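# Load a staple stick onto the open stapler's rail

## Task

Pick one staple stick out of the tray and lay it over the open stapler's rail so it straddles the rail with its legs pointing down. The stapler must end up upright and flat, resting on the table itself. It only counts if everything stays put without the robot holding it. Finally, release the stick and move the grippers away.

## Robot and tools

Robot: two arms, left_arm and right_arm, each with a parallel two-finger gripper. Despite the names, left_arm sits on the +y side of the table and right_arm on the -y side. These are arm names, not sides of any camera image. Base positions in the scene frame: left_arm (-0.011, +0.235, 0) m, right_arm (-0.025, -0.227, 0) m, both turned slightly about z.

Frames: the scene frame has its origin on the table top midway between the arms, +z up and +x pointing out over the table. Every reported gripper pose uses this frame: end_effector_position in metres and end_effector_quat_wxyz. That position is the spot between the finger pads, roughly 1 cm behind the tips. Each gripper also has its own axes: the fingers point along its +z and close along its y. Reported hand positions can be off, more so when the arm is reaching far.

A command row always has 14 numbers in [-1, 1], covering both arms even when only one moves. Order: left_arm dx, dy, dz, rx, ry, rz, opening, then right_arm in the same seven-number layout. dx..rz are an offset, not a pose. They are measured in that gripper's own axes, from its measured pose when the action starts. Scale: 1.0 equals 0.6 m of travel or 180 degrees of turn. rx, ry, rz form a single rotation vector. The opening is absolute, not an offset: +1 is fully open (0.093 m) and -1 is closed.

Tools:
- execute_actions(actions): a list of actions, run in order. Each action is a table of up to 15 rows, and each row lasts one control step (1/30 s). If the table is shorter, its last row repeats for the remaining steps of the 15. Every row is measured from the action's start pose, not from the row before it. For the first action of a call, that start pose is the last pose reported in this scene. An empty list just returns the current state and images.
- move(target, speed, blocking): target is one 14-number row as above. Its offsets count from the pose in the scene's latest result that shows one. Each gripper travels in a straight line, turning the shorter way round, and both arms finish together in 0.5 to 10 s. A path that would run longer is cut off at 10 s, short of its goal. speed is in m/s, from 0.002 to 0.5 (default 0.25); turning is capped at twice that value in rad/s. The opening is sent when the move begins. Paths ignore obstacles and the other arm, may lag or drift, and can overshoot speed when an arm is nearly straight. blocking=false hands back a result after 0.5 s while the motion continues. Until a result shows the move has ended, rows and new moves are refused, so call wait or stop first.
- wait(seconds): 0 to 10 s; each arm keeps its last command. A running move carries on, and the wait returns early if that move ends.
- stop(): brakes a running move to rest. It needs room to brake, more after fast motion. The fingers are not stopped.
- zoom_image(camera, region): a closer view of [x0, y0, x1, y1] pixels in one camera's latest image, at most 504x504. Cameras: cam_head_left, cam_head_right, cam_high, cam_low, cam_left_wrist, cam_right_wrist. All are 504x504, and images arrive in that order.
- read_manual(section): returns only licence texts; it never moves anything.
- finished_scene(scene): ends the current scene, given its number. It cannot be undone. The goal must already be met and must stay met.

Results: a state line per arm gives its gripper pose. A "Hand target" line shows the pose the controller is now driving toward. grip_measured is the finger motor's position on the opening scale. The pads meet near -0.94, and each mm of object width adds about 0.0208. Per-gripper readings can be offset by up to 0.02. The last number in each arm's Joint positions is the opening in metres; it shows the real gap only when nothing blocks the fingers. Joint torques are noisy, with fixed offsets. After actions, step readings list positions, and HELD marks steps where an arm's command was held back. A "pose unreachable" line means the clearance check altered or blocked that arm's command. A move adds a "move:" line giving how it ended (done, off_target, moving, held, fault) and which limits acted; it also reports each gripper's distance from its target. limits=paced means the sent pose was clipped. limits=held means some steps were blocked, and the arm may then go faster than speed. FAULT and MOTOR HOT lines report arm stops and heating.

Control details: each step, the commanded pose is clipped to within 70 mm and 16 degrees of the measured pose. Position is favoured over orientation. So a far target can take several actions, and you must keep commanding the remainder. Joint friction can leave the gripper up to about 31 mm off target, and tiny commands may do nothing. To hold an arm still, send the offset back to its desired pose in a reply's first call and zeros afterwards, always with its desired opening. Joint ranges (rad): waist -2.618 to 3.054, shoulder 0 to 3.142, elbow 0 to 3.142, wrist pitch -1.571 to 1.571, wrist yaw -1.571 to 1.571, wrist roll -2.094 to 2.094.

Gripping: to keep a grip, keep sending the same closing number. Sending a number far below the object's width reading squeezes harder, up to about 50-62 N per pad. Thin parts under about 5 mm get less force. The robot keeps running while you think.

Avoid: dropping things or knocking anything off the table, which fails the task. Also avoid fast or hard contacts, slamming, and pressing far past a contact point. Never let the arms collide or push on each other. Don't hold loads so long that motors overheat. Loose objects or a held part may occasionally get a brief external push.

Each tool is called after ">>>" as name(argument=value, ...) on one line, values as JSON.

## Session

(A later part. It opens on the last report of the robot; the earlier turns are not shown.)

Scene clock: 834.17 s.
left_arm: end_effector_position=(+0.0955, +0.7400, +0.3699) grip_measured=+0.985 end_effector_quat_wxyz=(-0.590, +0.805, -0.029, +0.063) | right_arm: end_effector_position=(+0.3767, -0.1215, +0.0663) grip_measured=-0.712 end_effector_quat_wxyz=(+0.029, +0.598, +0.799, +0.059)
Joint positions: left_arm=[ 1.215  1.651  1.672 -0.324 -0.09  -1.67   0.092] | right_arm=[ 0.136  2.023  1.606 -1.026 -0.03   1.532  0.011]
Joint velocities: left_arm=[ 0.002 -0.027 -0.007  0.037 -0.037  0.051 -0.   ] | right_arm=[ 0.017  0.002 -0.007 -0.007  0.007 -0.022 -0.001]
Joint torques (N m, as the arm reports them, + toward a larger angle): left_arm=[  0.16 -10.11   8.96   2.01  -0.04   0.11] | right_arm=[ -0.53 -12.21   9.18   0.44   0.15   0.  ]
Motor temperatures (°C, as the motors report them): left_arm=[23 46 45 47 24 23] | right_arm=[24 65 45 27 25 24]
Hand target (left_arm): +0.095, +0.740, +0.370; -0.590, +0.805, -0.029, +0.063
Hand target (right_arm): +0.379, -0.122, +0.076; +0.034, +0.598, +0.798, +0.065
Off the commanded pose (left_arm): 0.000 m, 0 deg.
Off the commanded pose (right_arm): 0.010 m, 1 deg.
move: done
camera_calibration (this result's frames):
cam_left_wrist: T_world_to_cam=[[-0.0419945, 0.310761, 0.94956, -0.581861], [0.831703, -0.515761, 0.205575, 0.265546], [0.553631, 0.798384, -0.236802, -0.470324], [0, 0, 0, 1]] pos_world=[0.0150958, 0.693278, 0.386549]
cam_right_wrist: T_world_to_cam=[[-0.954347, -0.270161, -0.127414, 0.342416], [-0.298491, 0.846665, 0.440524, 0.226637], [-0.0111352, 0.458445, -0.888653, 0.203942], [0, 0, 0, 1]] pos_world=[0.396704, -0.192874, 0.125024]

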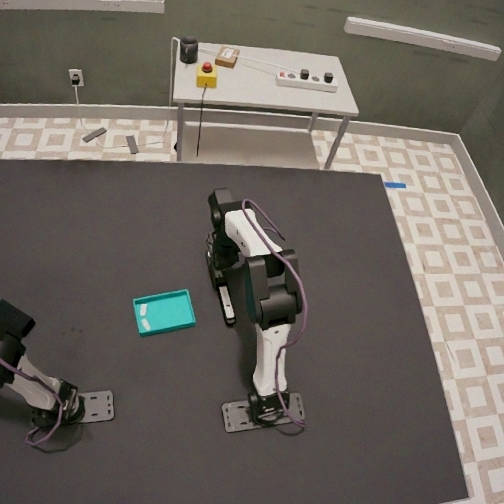

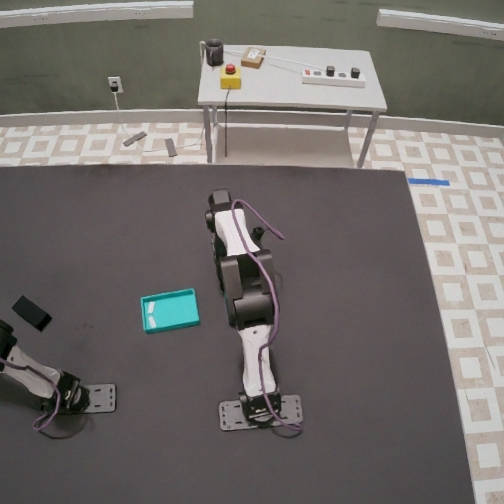

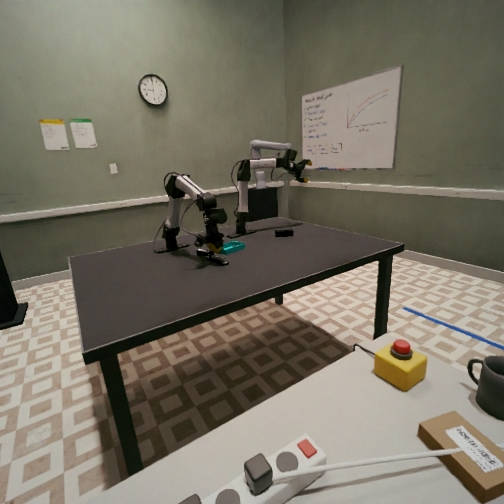

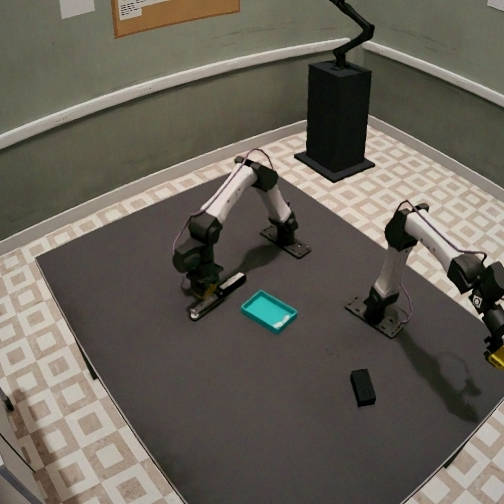

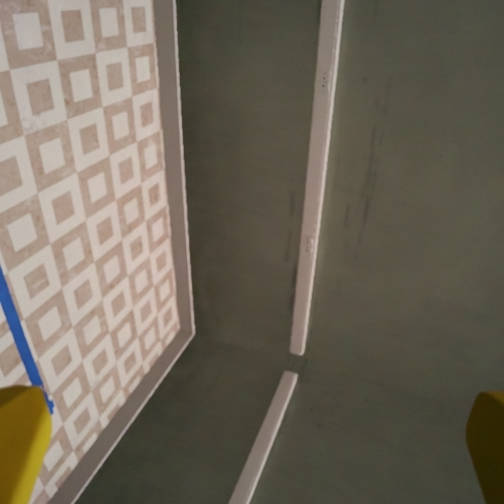

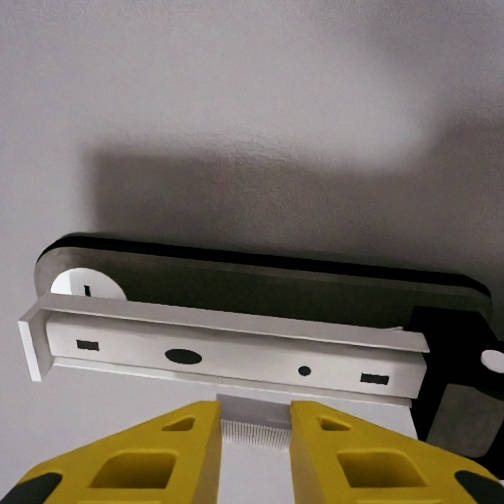

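>>> move(target=[0,0,0,0,0,0,1,-0.13,0,0.0,0,0,0,-0.72], speed=0.1)

>>> move(target=[0,0,0,0,0,0,1,0,0,0.03,0,0.13,0,-0.72], speed=0.1)

>>> zoom_image(camera="cam_low", region=[150, 250, 270, 340])

Scene clock: 845.67 s.
left_arm: end_effector_position=(+0.0955, +0.7400, +0.3699) grip_measured=+0.985 end_effector_quat_wxyz=(-0.590, +0.805, -0.029, +0.063) | right_arm: end_effector_position=(+0.3967, -0.1984, +0.0671) grip_measured=-0.712 end_effector_quat_wxyz=(+0.039, +0.602, +0.795, +0.058)
Joint positions: left_arm=[ 1.215  1.651  1.672 -0.324 -0.09  -1.67   0.092] | right_arm=[-0.056  2.046  1.642 -1.033 -0.039  1.351  0.011]
Joint velocities: left_arm=[-0.002 -0.027  0.002  0.125 -0.066 -0.037 -0.002] | right_arm=[ 0.002 -0.002  0.012 -0.051 -0.051  0.051 -0.   ]
Joint torques (N m, as the arm reports them, + toward a larger angle): left_arm=[  0.09 -10.12   8.98   2.05  -0.02   0.12] | right_arm=[-0.4  -9.78  9.23  0.44 -0.03 -0.05]
Motor temperatures (°C, as the motors report them): left_arm=[23 46 45 48 24 23] | right_arm=[24 66 46 27 25 24]
Hand target (left_arm): +0.095, +0.740, +0.370; -0.590, +0.805, -0.029, +0.063
Hand target (right_arm): +0.398, -0.197, +0.064; +0.030, +0.598, +0.799, +0.058
Off the commanded pose (left_arm): 0.000 m, 0 deg.
Off the commanded pose (right_arm): 0.004 m, 1 deg.
move: done
camera_calibration (this result's frames):
cam_left_wrist: T_world_to_cam=[[-0.0419945, 0.310761, 0.94956, -0.581861], [0.831703, -0.515761, 0.205575, 0.265546], [0.553631, 0.798384, -0.236802, -0.470324], [0, 0, 0, 1]] pos_world=[0.0150958, 0.693278, 0.386549]
cam_right_wrist: T_world_to_cam=[[-0.955606, -0.26047, -0.137737, 0.343968], [-0.294562, 0.855703, 0.425447, 0.298581], [0.0070454, 0.447132, -0.89444, 0.23101], [0, 0, 0, 1]] pos_world=[0.415021, -0.269195, 0.126971]

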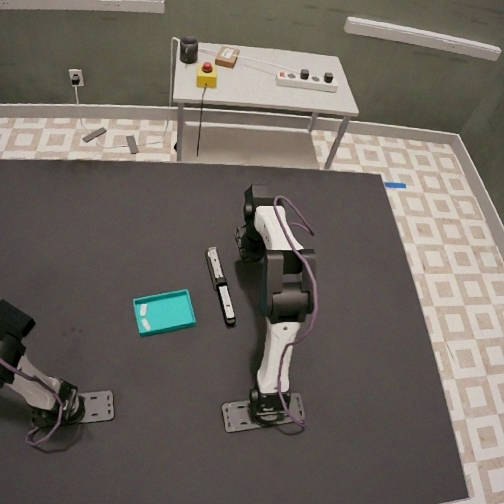

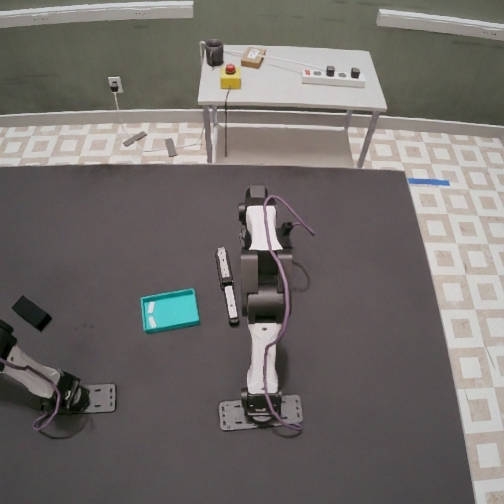

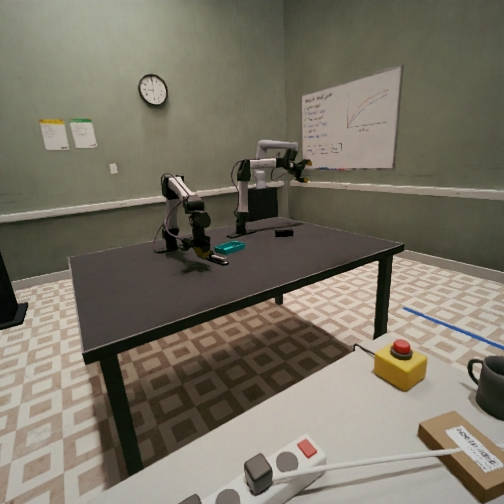

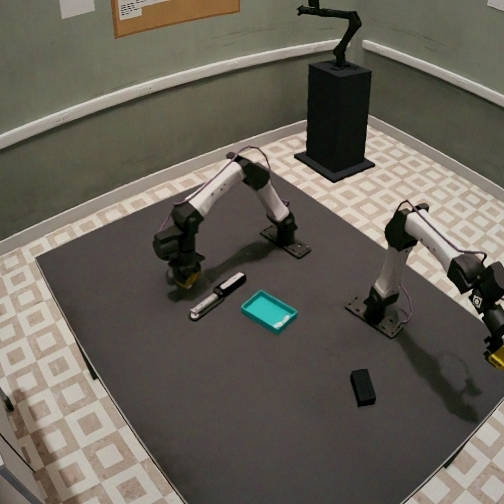

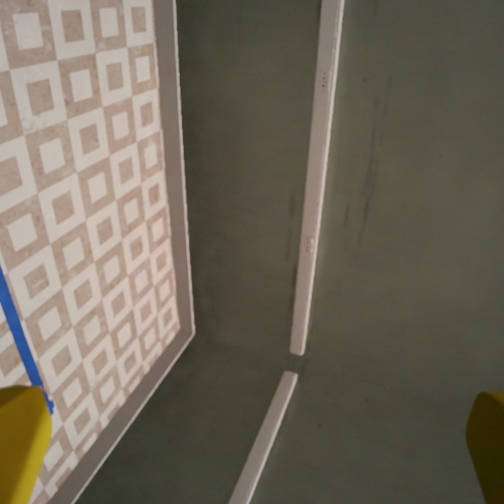

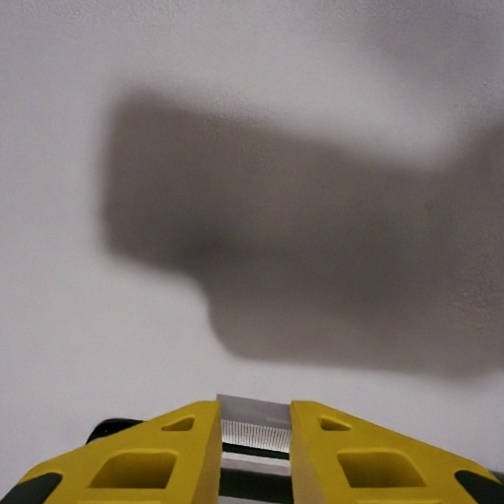

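Scene clock: 848.13 s.
left_arm: end_effector_position=(+0.0955, +0.7400, +0.3699) grip_measured=+0.985 end_effector_quat_wxyz=(-0.590, +0.805, -0.029, +0.063) | right_arm: end_effector_position=(+0.3976, -0.1968, +0.0511) grip_measured=-0.712 end_effector_quat_wxyz=(-0.114, +0.579, +0.788, +0.177)
Joint positions: left_arm=[ 1.215  1.651  1.672 -0.324 -0.09  -1.67   0.092] | right_arm=[-0.201  2.191  1.752 -1.146 -0.423  1.171  0.011]
Joint velocities: left_arm=[-0.022 -0.002  0.012  0.007 -0.037 -0.037 -0.001] | right_arm=[-0.007 -0.017 -0.012  0.051  0.007 -0.022  0.   ]
Joint torques (N m, as the arm reports them, + toward a larger angle): left_arm=[  0.18 -10.17   9.02   2.03  -0.04   0.09] | right_arm=[ -0.95 -10.85   8.91   0.2   -0.15  -0.05]
Motor temperatures (°C, as the motors report them): left_arm=[23 46 45 48 24 23] | right_arm=[24 65 47 27 25 24]
Hand target (left_arm): +0.095, +0.740, +0.370; -0.590, +0.805, -0.029, +0.063
Hand target (right_arm): +0.399, -0.198, +0.049; -0.121, +0.578, +0.787, +0.180
Off the commanded pose (left_arm): 0.000 m, 0 deg.
Off the commanded pose (right_arm): 0.002 m, 1 deg.
move: done
camera_calibration (this result's frames):
cam_left_wrist: T_world_to_cam=[[-0.0419945, 0.310761, 0.94956, -0.581861], [0.831703, -0.515761, 0.205575, 0.265546], [0.553631, 0.798384, -0.236802, -0.470324], [0, 0, 0, 1]] pos_world=[0.0150958, 0.693278, 0.386549]
cam_right_wrist: T_world_to_cam=[[-0.954628, -0.261286, -0.142881, 0.342774], [-0.27949, 0.620433, 0.732768, 0.236338], [-0.102814, 0.739454, -0.665309, 0.30544], [0, 0, 0, 1]] pos_world=[0.42468, -0.282929, 0.0790072]

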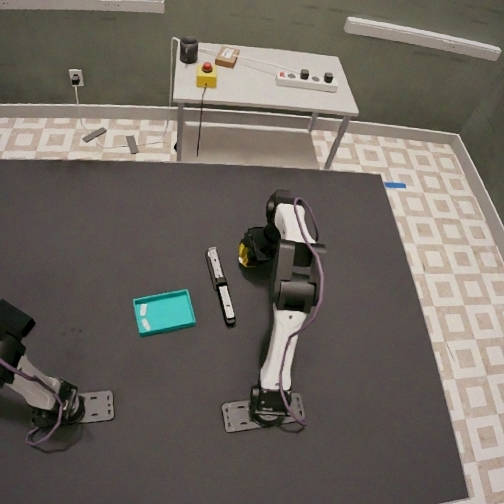

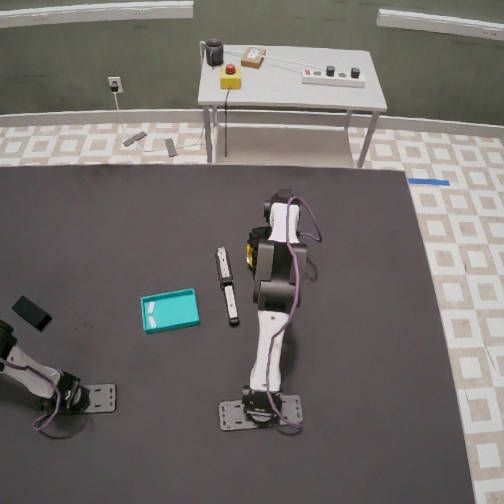

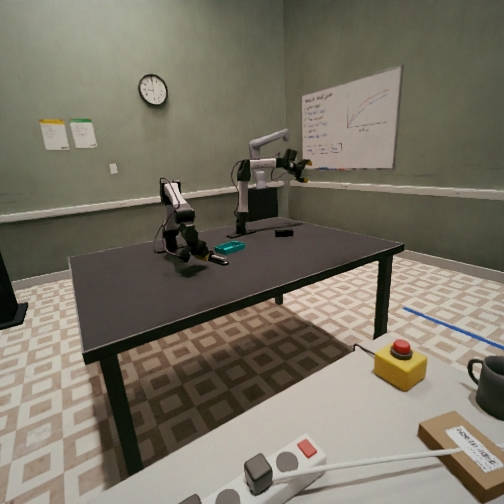

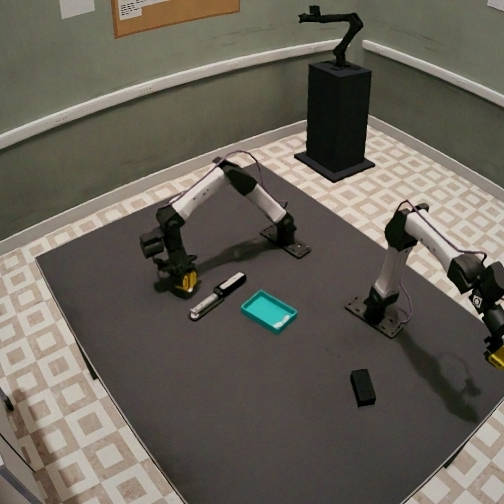

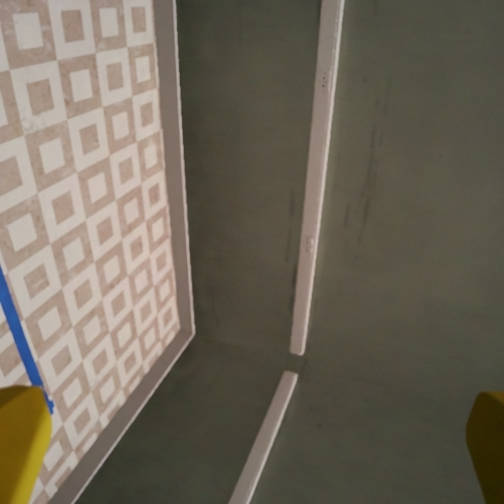

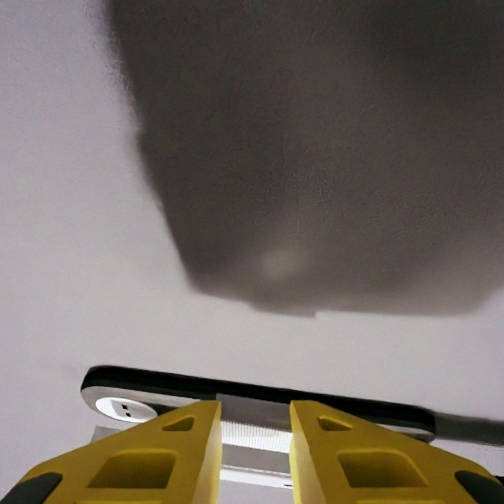

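Region (150, 250, 270, 340) of cam_low's 504x504 image, scaled by 4.200, with more detail than that image has; it fills the top 378 rows of this view, and the rest is white.

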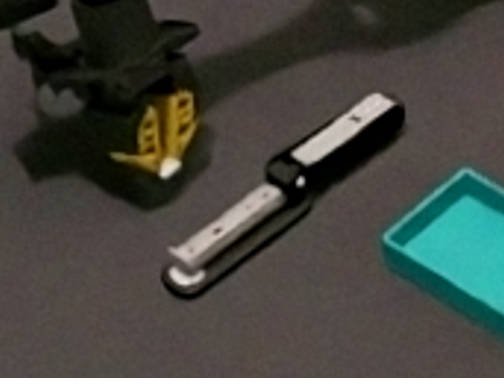

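>>> execute_actions(actions=[])

Scene clock: 869.87 s.
left_arm: end_effector_position=(+0.0955, +0.7400, +0.3699) grip_measured=+0.985 end_effector_quat_wxyz=(-0.590, +0.805, -0.029, +0.063) | right_arm: end_effector_position=(+0.3972, -0.1964, +0.0512) grip_measured=-0.712 end_effector_quat_wxyz=(-0.115, +0.578, +0.788, +0.177)
Joint positions: left_arm=[ 1.215  1.651  1.672 -0.324 -0.09  -1.67   0.092] | right_arm=[-0.201  2.191  1.752 -1.148 -0.425  1.17   0.011]
Joint velocities: left_arm=[-0.007  0.002 -0.002 -0.11  -0.007 -0.066 -0.   ] | right_arm=[-0.017  0.012 -0.007 -0.066 -0.022 -0.007  0.001]
Joint torques (N m, as the arm reports them, + toward a larger angle): left_arm=[  0.11 -10.12   8.95   2.03  -0.04   0.1 ] | right_arm=[ -0.68 -10.94   8.98   0.24  -0.2   -0.06]
Motor temperatures (°C, as the motors report them): left_arm=[23 46 45 48 24 23] | right_arm=[24 64 48 27 25 24]
Hand target (left_arm): +0.095, +0.740, +0.370; -0.590, +0.805, -0.029, +0.063
Hand target (right_arm): +0.399, -0.198, +0.049; -0.121, +0.578, +0.787, +0.180
Off the commanded pose (left_arm): 0.000 m, 0 deg.
Off the commanded pose (right_arm): 0.003 m, 1 deg.
camera_calibration (this result's frames):
cam_left_wrist: T_world_to_cam=[[-0.0419945, 0.310761, 0.94956, -0.581861], [0.831703, -0.515761, 0.205575, 0.265546], [0.553631, 0.798384, -0.236802, -0.470324], [0, 0, 0, 1]] pos_world=[0.0150958, 0.693278, 0.386549]
cam_right_wrist: T_world_to_cam=[[-0.954424, -0.262236, -0.142505, 0.342234], [-0.279554, 0.618279, 0.734561, 0.235375], [-0.10452, 0.740921, -0.663409, 0.306089], [0, 0, 0, 1]] pos_world=[0.424429, -0.282569, 0.0789353]

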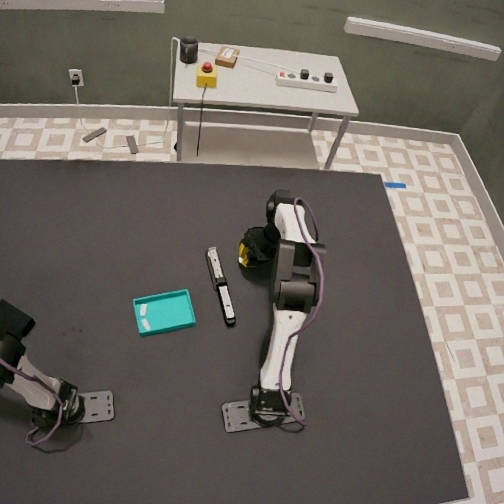

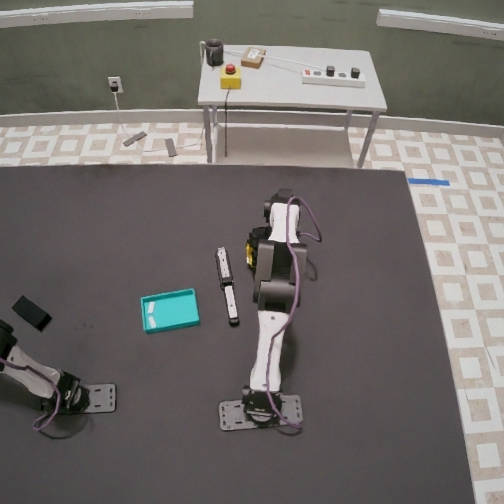

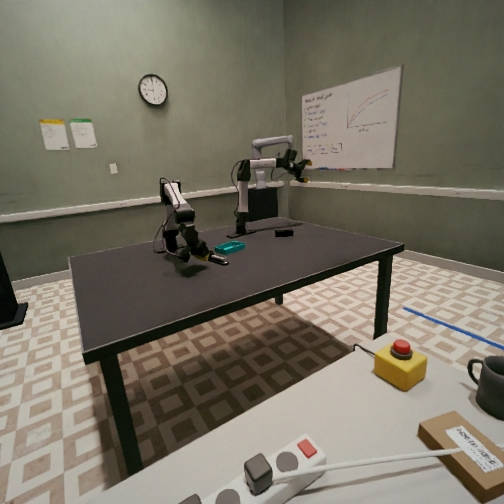

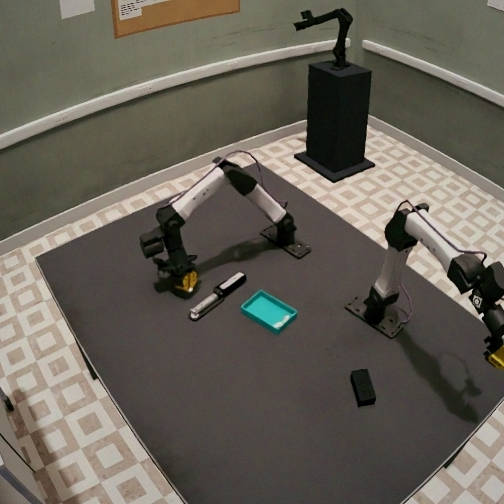

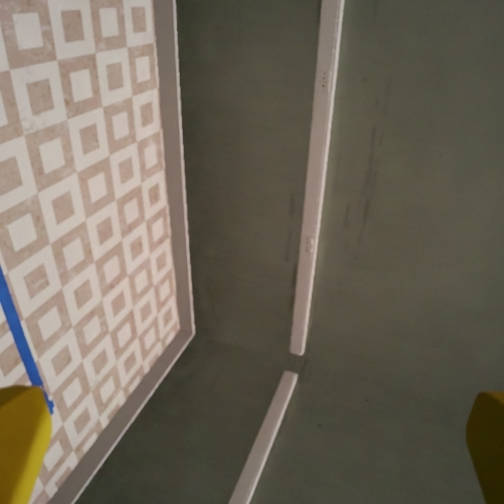

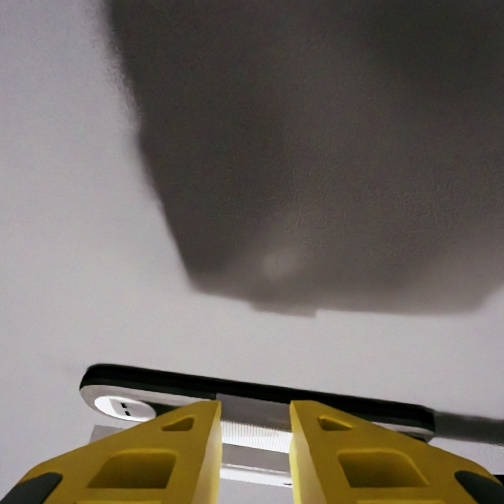

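>>> move(target=[0,0,0,0,0,0,1,-0.063,-0.021,0.027,0,0,0,-0.72], speed=0.05)

>>> zoom_image(camera="cam_right_wrist", region=[100,300,400,504])

>>> zoom_image(camera="cam_low", region=[130,230,260,330])

Scene clock: 888.20 s.
left_arm: end_effector_position=(+0.0955, +0.7400, +0.3699) grip_measured=+0.985 end_effector_quat_wxyz=(-0.590, +0.805, -0.029, +0.063) | right_arm: end_effector_position=(+0.4012, -0.2238, +0.0317) grip_measured=-0.712 end_effector_quat_wxyz=(-0.106, +0.578, +0.788, +0.183)
Joint positions: left_arm=[ 1.215  1.651  1.672 -0.324 -0.09  -1.67   0.092] | right_arm=[-0.265  2.228  1.733 -1.099 -0.425  1.104  0.011]
Joint velocities: left_arm=[-0.007  0.002 -0.017  0.007 -0.037  0.066 -0.   ] | right_arm=[-0.002  0.002  0.002  0.022  0.007 -0.037 -0.001]
Joint torques (N m, as the arm reports them, + toward a larger angle): left_arm=[  0.14 -10.13   8.97   2.    -0.06   0.1 ] | right_arm=[ -0.76 -11.17   5.68   0.37  -0.09  -0.06]
Motor temperatures (°C, as the motors report them): left_arm=[23 46 45 48 24 23] | right_arm=[24 64 48 27 25 24]
Hand target (left_arm): +0.095, +0.740, +0.370; -0.590, +0.805, -0.029, +0.063
Hand target (right_arm): +0.397, -0.226, +0.020; -0.115, +0.579, +0.788, +0.177
Off the commanded pose (left_arm): 0.000 m, 0 deg.
Off the commanded pose (right_arm): 0.013 m, 1 deg.
move: off_target (right_arm)
camera_calibration (this result's frames):
cam_left_wrist: T_world_to_cam=[[-0.0419945, 0.310761, 0.94956, -0.581861], [0.831703, -0.515761, 0.205575, 0.265546], [0.553631, 0.798384, -0.236802, -0.470324], [0, 0, 0, 1]] pos_world=[0.0150958, 0.693278, 0.386549]
cam_right_wrist: T_world_to_cam=[[-0.952505, -0.25866, -0.160713, 0.336653], [-0.291329, 0.620344, 0.728217, 0.273169], [-0.0886638, 0.740451, -0.666237, 0.307425], [0, 0, 0, 1]] pos_world=[0.427503, -0.310013, 0.0599962]

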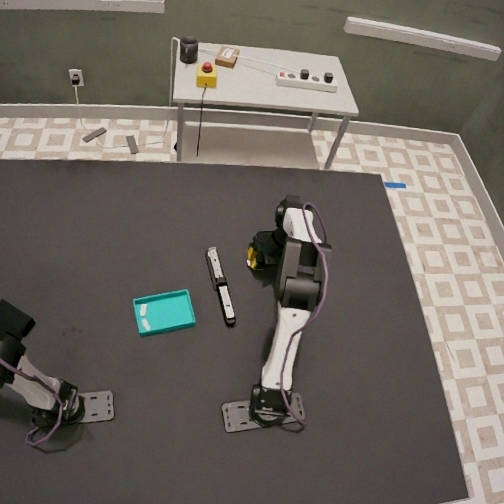

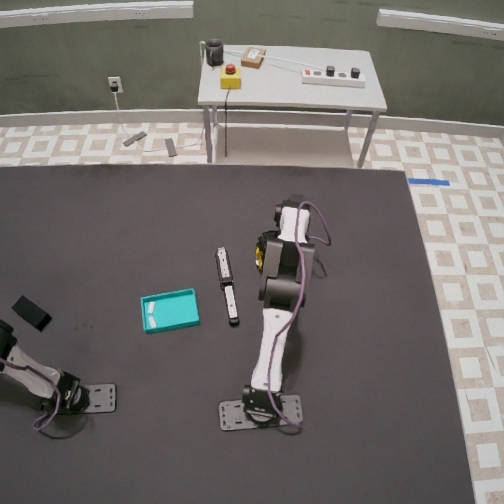

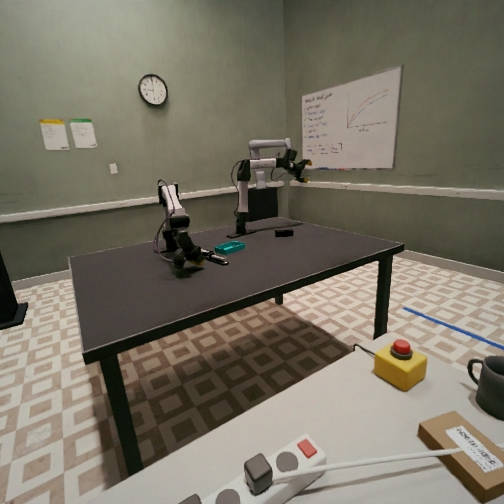

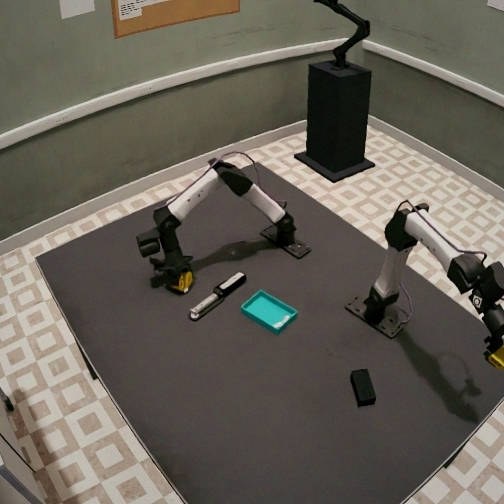

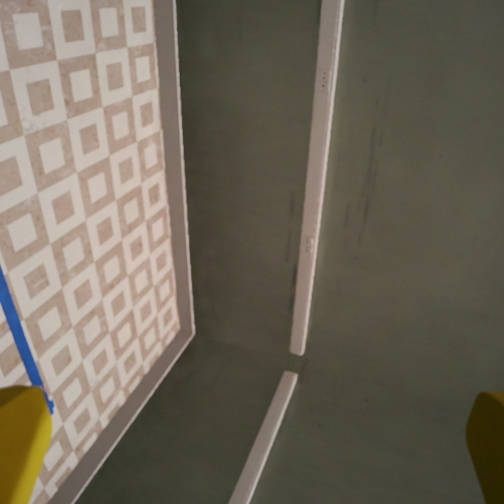

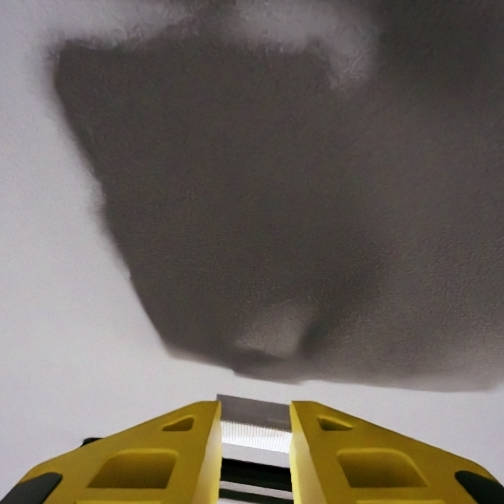

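Region (100, 300, 400, 504) of cam_right_wrist's 504x504 image, scaled by 1.680, with more detail than that image has; it fills the top 343 rows of this view, and the rest is white.

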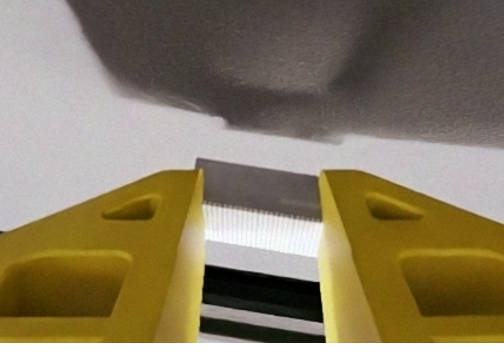

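Region (130, 230, 260, 330) of cam_low's 504x504 image, scaled by 3.877, with more detail than that image has; it fills the top 388 rows of this view, and the rest is white.

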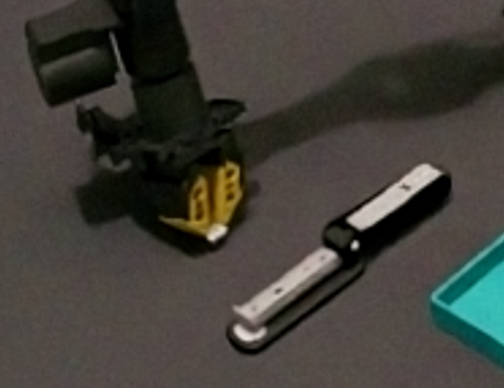

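>>> execute_actions(actions=[[[0,0,0,0,0,0,1,-0.018,-0.006,0.034,0,0,0,-0.72]],[[0,0,0,0,0,0,1,0,0,0,0,0,0,-0.72]]])

>>> zoom_image(camera="cam_low", region=[130,230,260,330])

Scene clock: 900.70 s.
left_arm: end_effector_position=(+0.0955, +0.7400, +0.3699) grip_measured=+0.985 end_effector_quat_wxyz=(-0.590, +0.805, -0.029, +0.063) | right_arm: end_effector_position=(+0.4036, -0.2242, +0.0218) grip_measured=-0.712 end_effector_quat_wxyz=(-0.102, +0.577, +0.789, +0.185)
Joint positions: left_arm=[ 1.215  1.651  1.672 -0.324 -0.09  -1.67   0.092] | right_arm=[-0.265  2.239  1.711 -1.056 -0.426  1.102  0.011]
Joint velocities: left_arm=[ 0.002  0.012 -0.002  0.022 -0.022 -0.007 -0.   ] | right_arm=[-0.012  0.002 -0.002 -0.051  0.037  0.066  0.001]
Joint torques (N m, as the arm reports them, + toward a larger angle): left_arm=[  0.09 -10.06   9.02   2.01  -0.03   0.09] | right_arm=[ -0.43 -12.53   7.19   0.33  -0.1    0.02]
Motor temperatures (°C, as the motors report them): left_arm=[23 46 45 48 24 23] | right_arm=[24 64 47 27 25 24]
Hand target (left_arm): +0.095, +0.740, +0.370; -0.590, +0.805, -0.029, +0.063
Hand target (right_arm): +0.404, -0.224, +0.022; -0.102, +0.577, +0.789, +0.186
Off the commanded pose (left_arm): 0.000 m, 0 deg.
Off the commanded pose (right_arm): 0.000 m, 0 deg.
Step readings (end_effector_position; steps 1 to 15: 1st action; 16 to 30: 2nd action):
0: left_arm (+0.0955, +0.7400, +0.3699) | right_arm (+0.4015, -0.2238, +0.0316)
1: left_arm (+0.0955, +0.7400, +0.3699) | right_arm (+0.4020, -0.2239, +0.0306)
2: left_arm (+0.0955, +0.7400, +0.3699) | right_arm (+0.4031, -0.2241, +0.0294)
4: left_arm (+0.0955, +0.7400, +0.3699) | right_arm (+0.4035, -0.2241, +0.0254)
8: left_arm (+0.0955, +0.7400, +0.3699) | right_arm (+0.4037, -0.2242, +0.0218)
15: left_arm (+0.0955, +0.7400, +0.3699) | right_arm (+0.4037, -0.2242, +0.0218)
16: left_arm (+0.0955, +0.7400, +0.3699) | right_arm (+0.4036, -0.2242, +0.0218)
17: left_arm (+0.0955, +0.7400, +0.3699) | right_arm (+0.4036, -0.2242, +0.0218)
19: left_arm (+0.0955, +0.7400, +0.3699) | right_arm (+0.4036, -0.2242, +0.0218)
23: left_arm (+0.0955, +0.7400, +0.3699) | right_arm (+0.4036, -0.2242, +0.0218)
30: end_effector_position above
camera_calibration (this result's frames):
cam_left_wrist: T_world_to_cam=[[-0.0419945, 0.310761, 0.94956, -0.581861], [0.831703, -0.515761, 0.205575, 0.265546], [0.553631, 0.798384, -0.236802, -0.470324], [0, 0, 0, 1]] pos_world=[0.0150958, 0.693278, 0.386549]
cam_right_wrist: T_world_to_cam=[[-0.950437, -0.259762, -0.170858, 0.336378], [-0.299876, 0.620732, 0.724408, 0.284922], [-0.0821163, 0.739741, -0.667863, 0.298622], [0, 0, 0, 1]] pos_world=[0.429669, -0.310385, 0.0505121]

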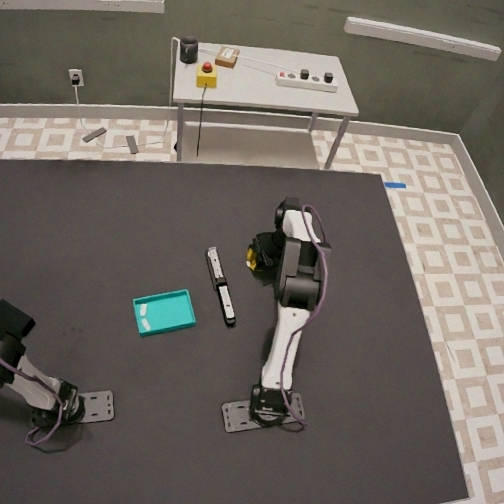

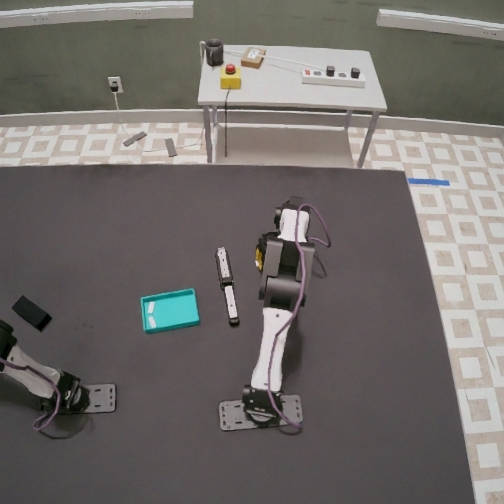

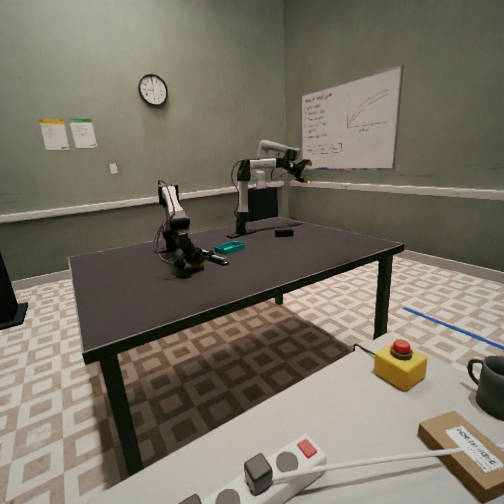

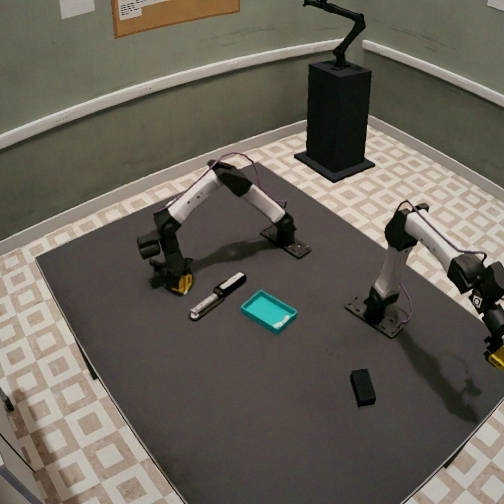

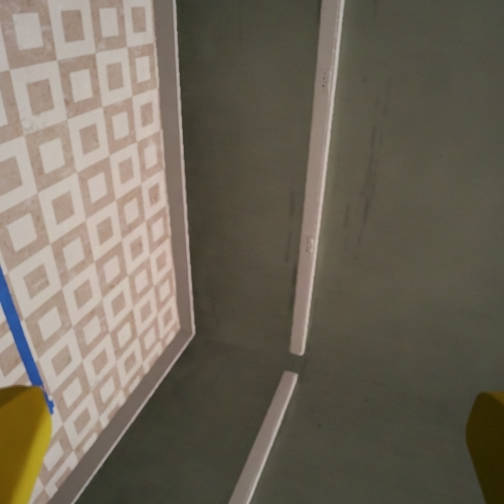

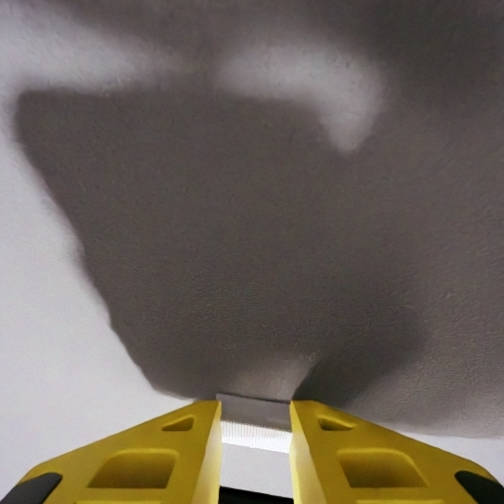

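Region (130, 230, 260, 330) of cam_low's 504x504 image, scaled by 3.877, with more detail than that image has; it fills the top 388 rows of this view, and the rest is white.

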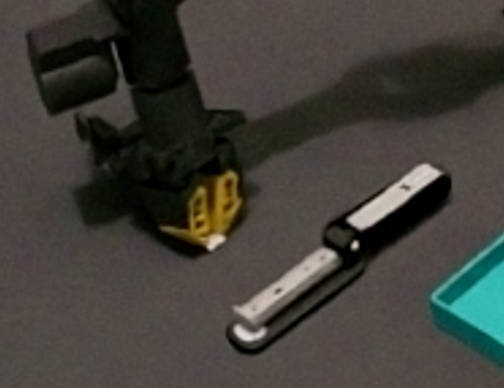

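>>> execute_actions(actions=[[[0,0,0,0,0,0,1,0,0,0,0,0,0,-0.55]],[[0,0,0,0,0,0,1,0,0,0,0,0,0,-0.3]],[[0,0,0,0,0,0,1,0,0,-0.08,0,0,0,-0.3]],[[0,0,0,0,0,0,1,0,0,-0.04,0,0,0,-0.3]]])

>>> zoom_image(camera="cam_right_wrist", region=[100,250,400,504])

>>> zoom_image(camera="cam_low", region=[130,230,260,330])

Scene clock: 909.90 s.
left_arm: end_effector_position=(+0.0955, +0.7400, +0.3699) grip_measured=+0.985 end_effector_quat_wxyz=(-0.590, +0.805, -0.029, +0.063) | right_arm: end_effector_position=(+0.4042, -0.2521, +0.0830) grip_measured=-0.302 end_effector_quat_wxyz=(-0.092, +0.580, +0.785, +0.198)
Joint positions: left_arm=[ 1.215  1.651  1.672 -0.324 -0.09  -1.67   0.092] | right_arm=[-0.335  2.196  1.884 -1.27  -0.441  1.043  0.031]
Joint velocities: left_arm=[ 0.007 -0.002  0.002 -0.007  0.037 -0.066  0.   ] | right_arm=[-0.007 -0.007  0.002 -0.022  0.022 -0.007  0.001]
Joint torques (N m, as the arm reports them, + toward a larger angle): left_arm=[  0.14 -10.16   8.97   2.    -0.04   0.11] | right_arm=[ -0.81 -12.67   8.86   0.26  -0.06  -0.08]
Motor temperatures (°C, as the motors report them): left_arm=[23 47 45 48 24 23] | right_arm=[24 66 46 26 25 24]
Hand target (left_arm): +0.095, +0.740, +0.370; -0.590, +0.805, -0.029, +0.063
Hand target (right_arm): +0.405, -0.254, +0.088; -0.089, +0.578, +0.786, +0.200
Off the commanded pose (left_arm): 0.000 m, 0 deg.
Off the commanded pose (right_arm): 0.006 m, 1 deg.
Step readings (end_effector_position; steps 1 to 15: 1st action; 16 to 30: 2nd action; 31 to 45: 3rd action; 46 to 60: 4th action):
0: left_arm (+0.0955, +0.7400, +0.3699) | right_arm (+0.4036, -0.2242, +0.0218)
1: left_arm (+0.0955, +0.7400, +0.3699) | right_arm (+0.4042, -0.2240, +0.0219)
2: left_arm (+0.0955, +0.7400, +0.3699) | right_arm (+0.4047, -0.2239, +0.0220)
4: left_arm (+0.0955, +0.7400, +0.3699) | right_arm (+0.4052, -0.2237, +0.0221)
8: left_arm (+0.0955, +0.7400, +0.3699) | right_arm (+0.4052, -0.2237, +0.0221)
15: left_arm (+0.0955, +0.7400, +0.3699) | right_arm (+0.4052, -0.2237, +0.0221)
16: left_arm (+0.0955, +0.7400, +0.3699) | right_arm (+0.4062, -0.2233, +0.0224)
17: left_arm (+0.0955, +0.7400, +0.3699) | right_arm (+0.4086, -0.2229, +0.0234)
19: left_arm (+0.0955, +0.7400, +0.3699) | right_arm (+0.4088, -0.2227, +0.0237)
23: left_arm (+0.0955, +0.7400, +0.3699) | right_arm (+0.4088, -0.2226, +0.0237)
30: left_arm (+0.0955, +0.7400, +0.3699) | right_arm (+0.4088, -0.2226, +0.0237)
31: left_arm (+0.0955, +0.7400, +0.3699) | right_arm (+0.4084, -0.2237, +0.0275)
32: left_arm (+0.0955, +0.7400, +0.3699) | right_arm (+0.4069, -0.2258, +0.0319)
34: left_arm (+0.0955, +0.7400, +0.3699) | right_arm (+0.4090, -0.2334, +0.0456)
38: left_arm (+0.0955, +0.7400, +0.3699) | right_arm (+0.4130, -0.2449, +0.0651)
45: left_arm (+0.0955, +0.7400, +0.3699) | right_arm (+0.4069, -0.2441, +0.0666)
46: left_arm (+0.0955, +0.7400, +0.3699) | right_arm (+0.4060, -0.2446, +0.0685)
47: left_arm (+0.0955, +0.7400, +0.3699) | right_arm (+0.4052, -0.2454, +0.0710)
49: left_arm (+0.0955, +0.7400, +0.3699) | right_arm (+0.4069, -0.2488, +0.0777)
53: left_arm (+0.0955, +0.7400, +0.3699) | right_arm (+0.4078, -0.2528, +0.0830)
60: end_effector_position above
camera_calibration (this result's frames):
cam_left_wrist: T_world_to_cam=[[-0.0419945, 0.310761, 0.94956, -0.581861], [0.831703, -0.515761, 0.205575, 0.265546], [0.553631, 0.798384, -0.236802, -0.470324], [0, 0, 0, 1]] pos_world=[0.0150958, 0.693278, 0.386549]
cam_right_wrist: T_world_to_cam=[[-0.949266, -0.242412, -0.200323, 0.346483], [-0.310296, 0.618554, 0.721878, 0.261976], [-0.0510811, 0.747414, -0.662392, 0.349148], [0, 0, 0, 1]] pos_world=[0.42803, -0.339012, 0.111567]

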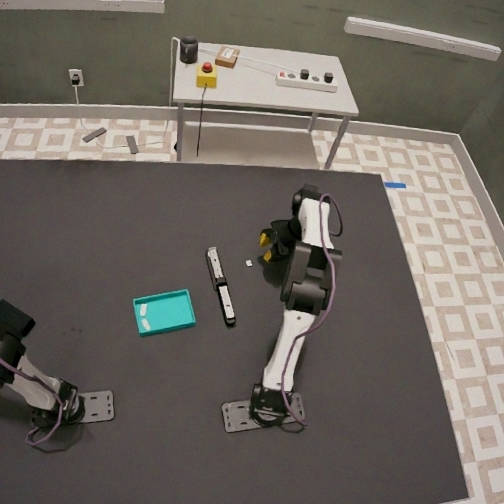

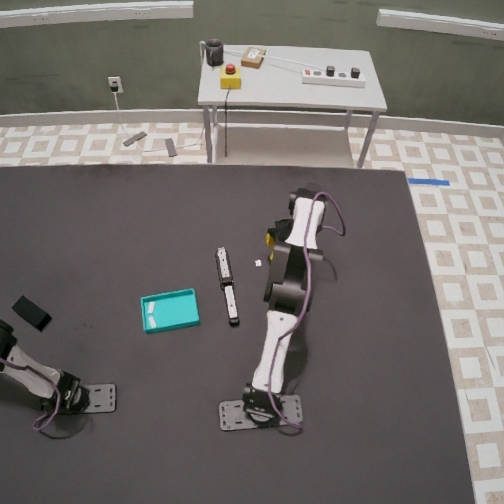

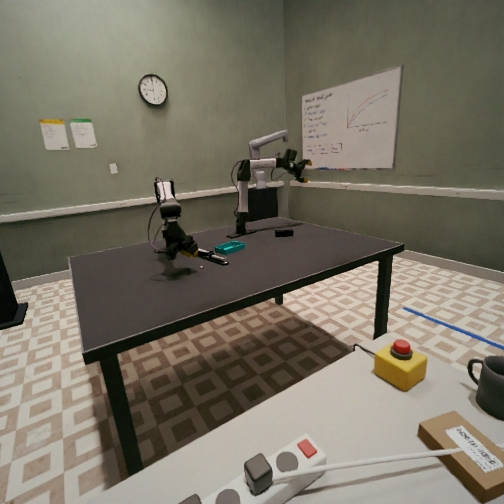

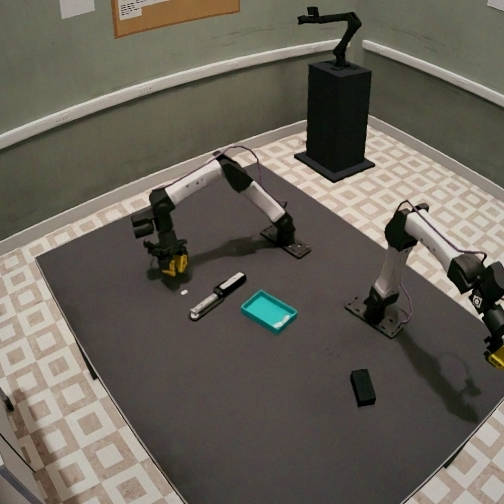

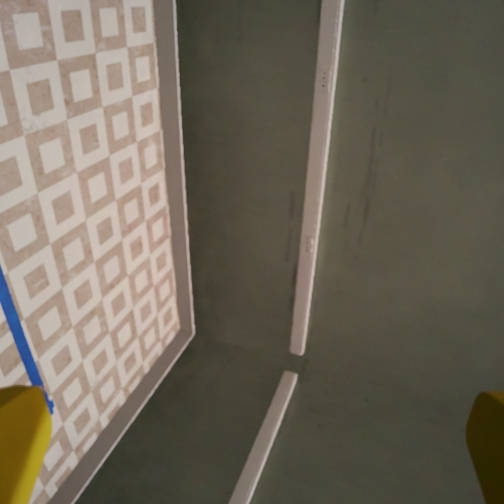

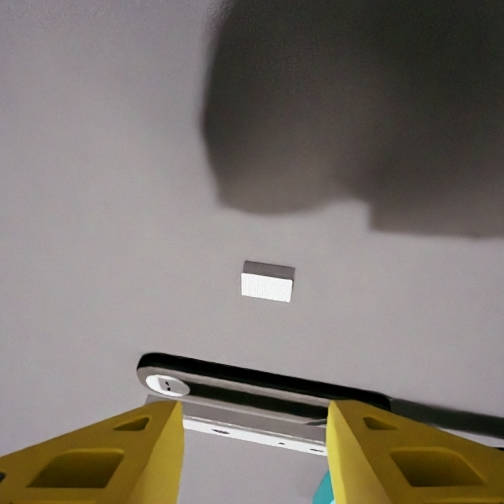

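Region (100, 250, 400, 504) of cam_right_wrist's 504x504 image, scaled by 1.680, with more detail than that image has; it fills the top 427 rows of this view, and the rest is white.

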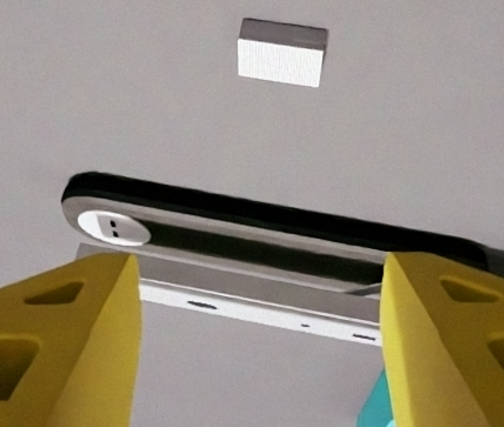

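Region (130, 230, 260, 330) of cam_low's 504x504 image, scaled by 3.877, with more detail than that image has; it fills the top 388 rows of this view, and the rest is white.

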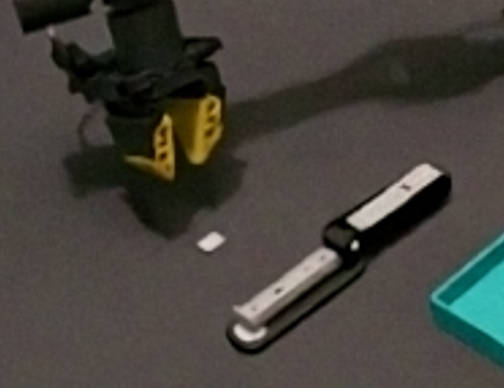

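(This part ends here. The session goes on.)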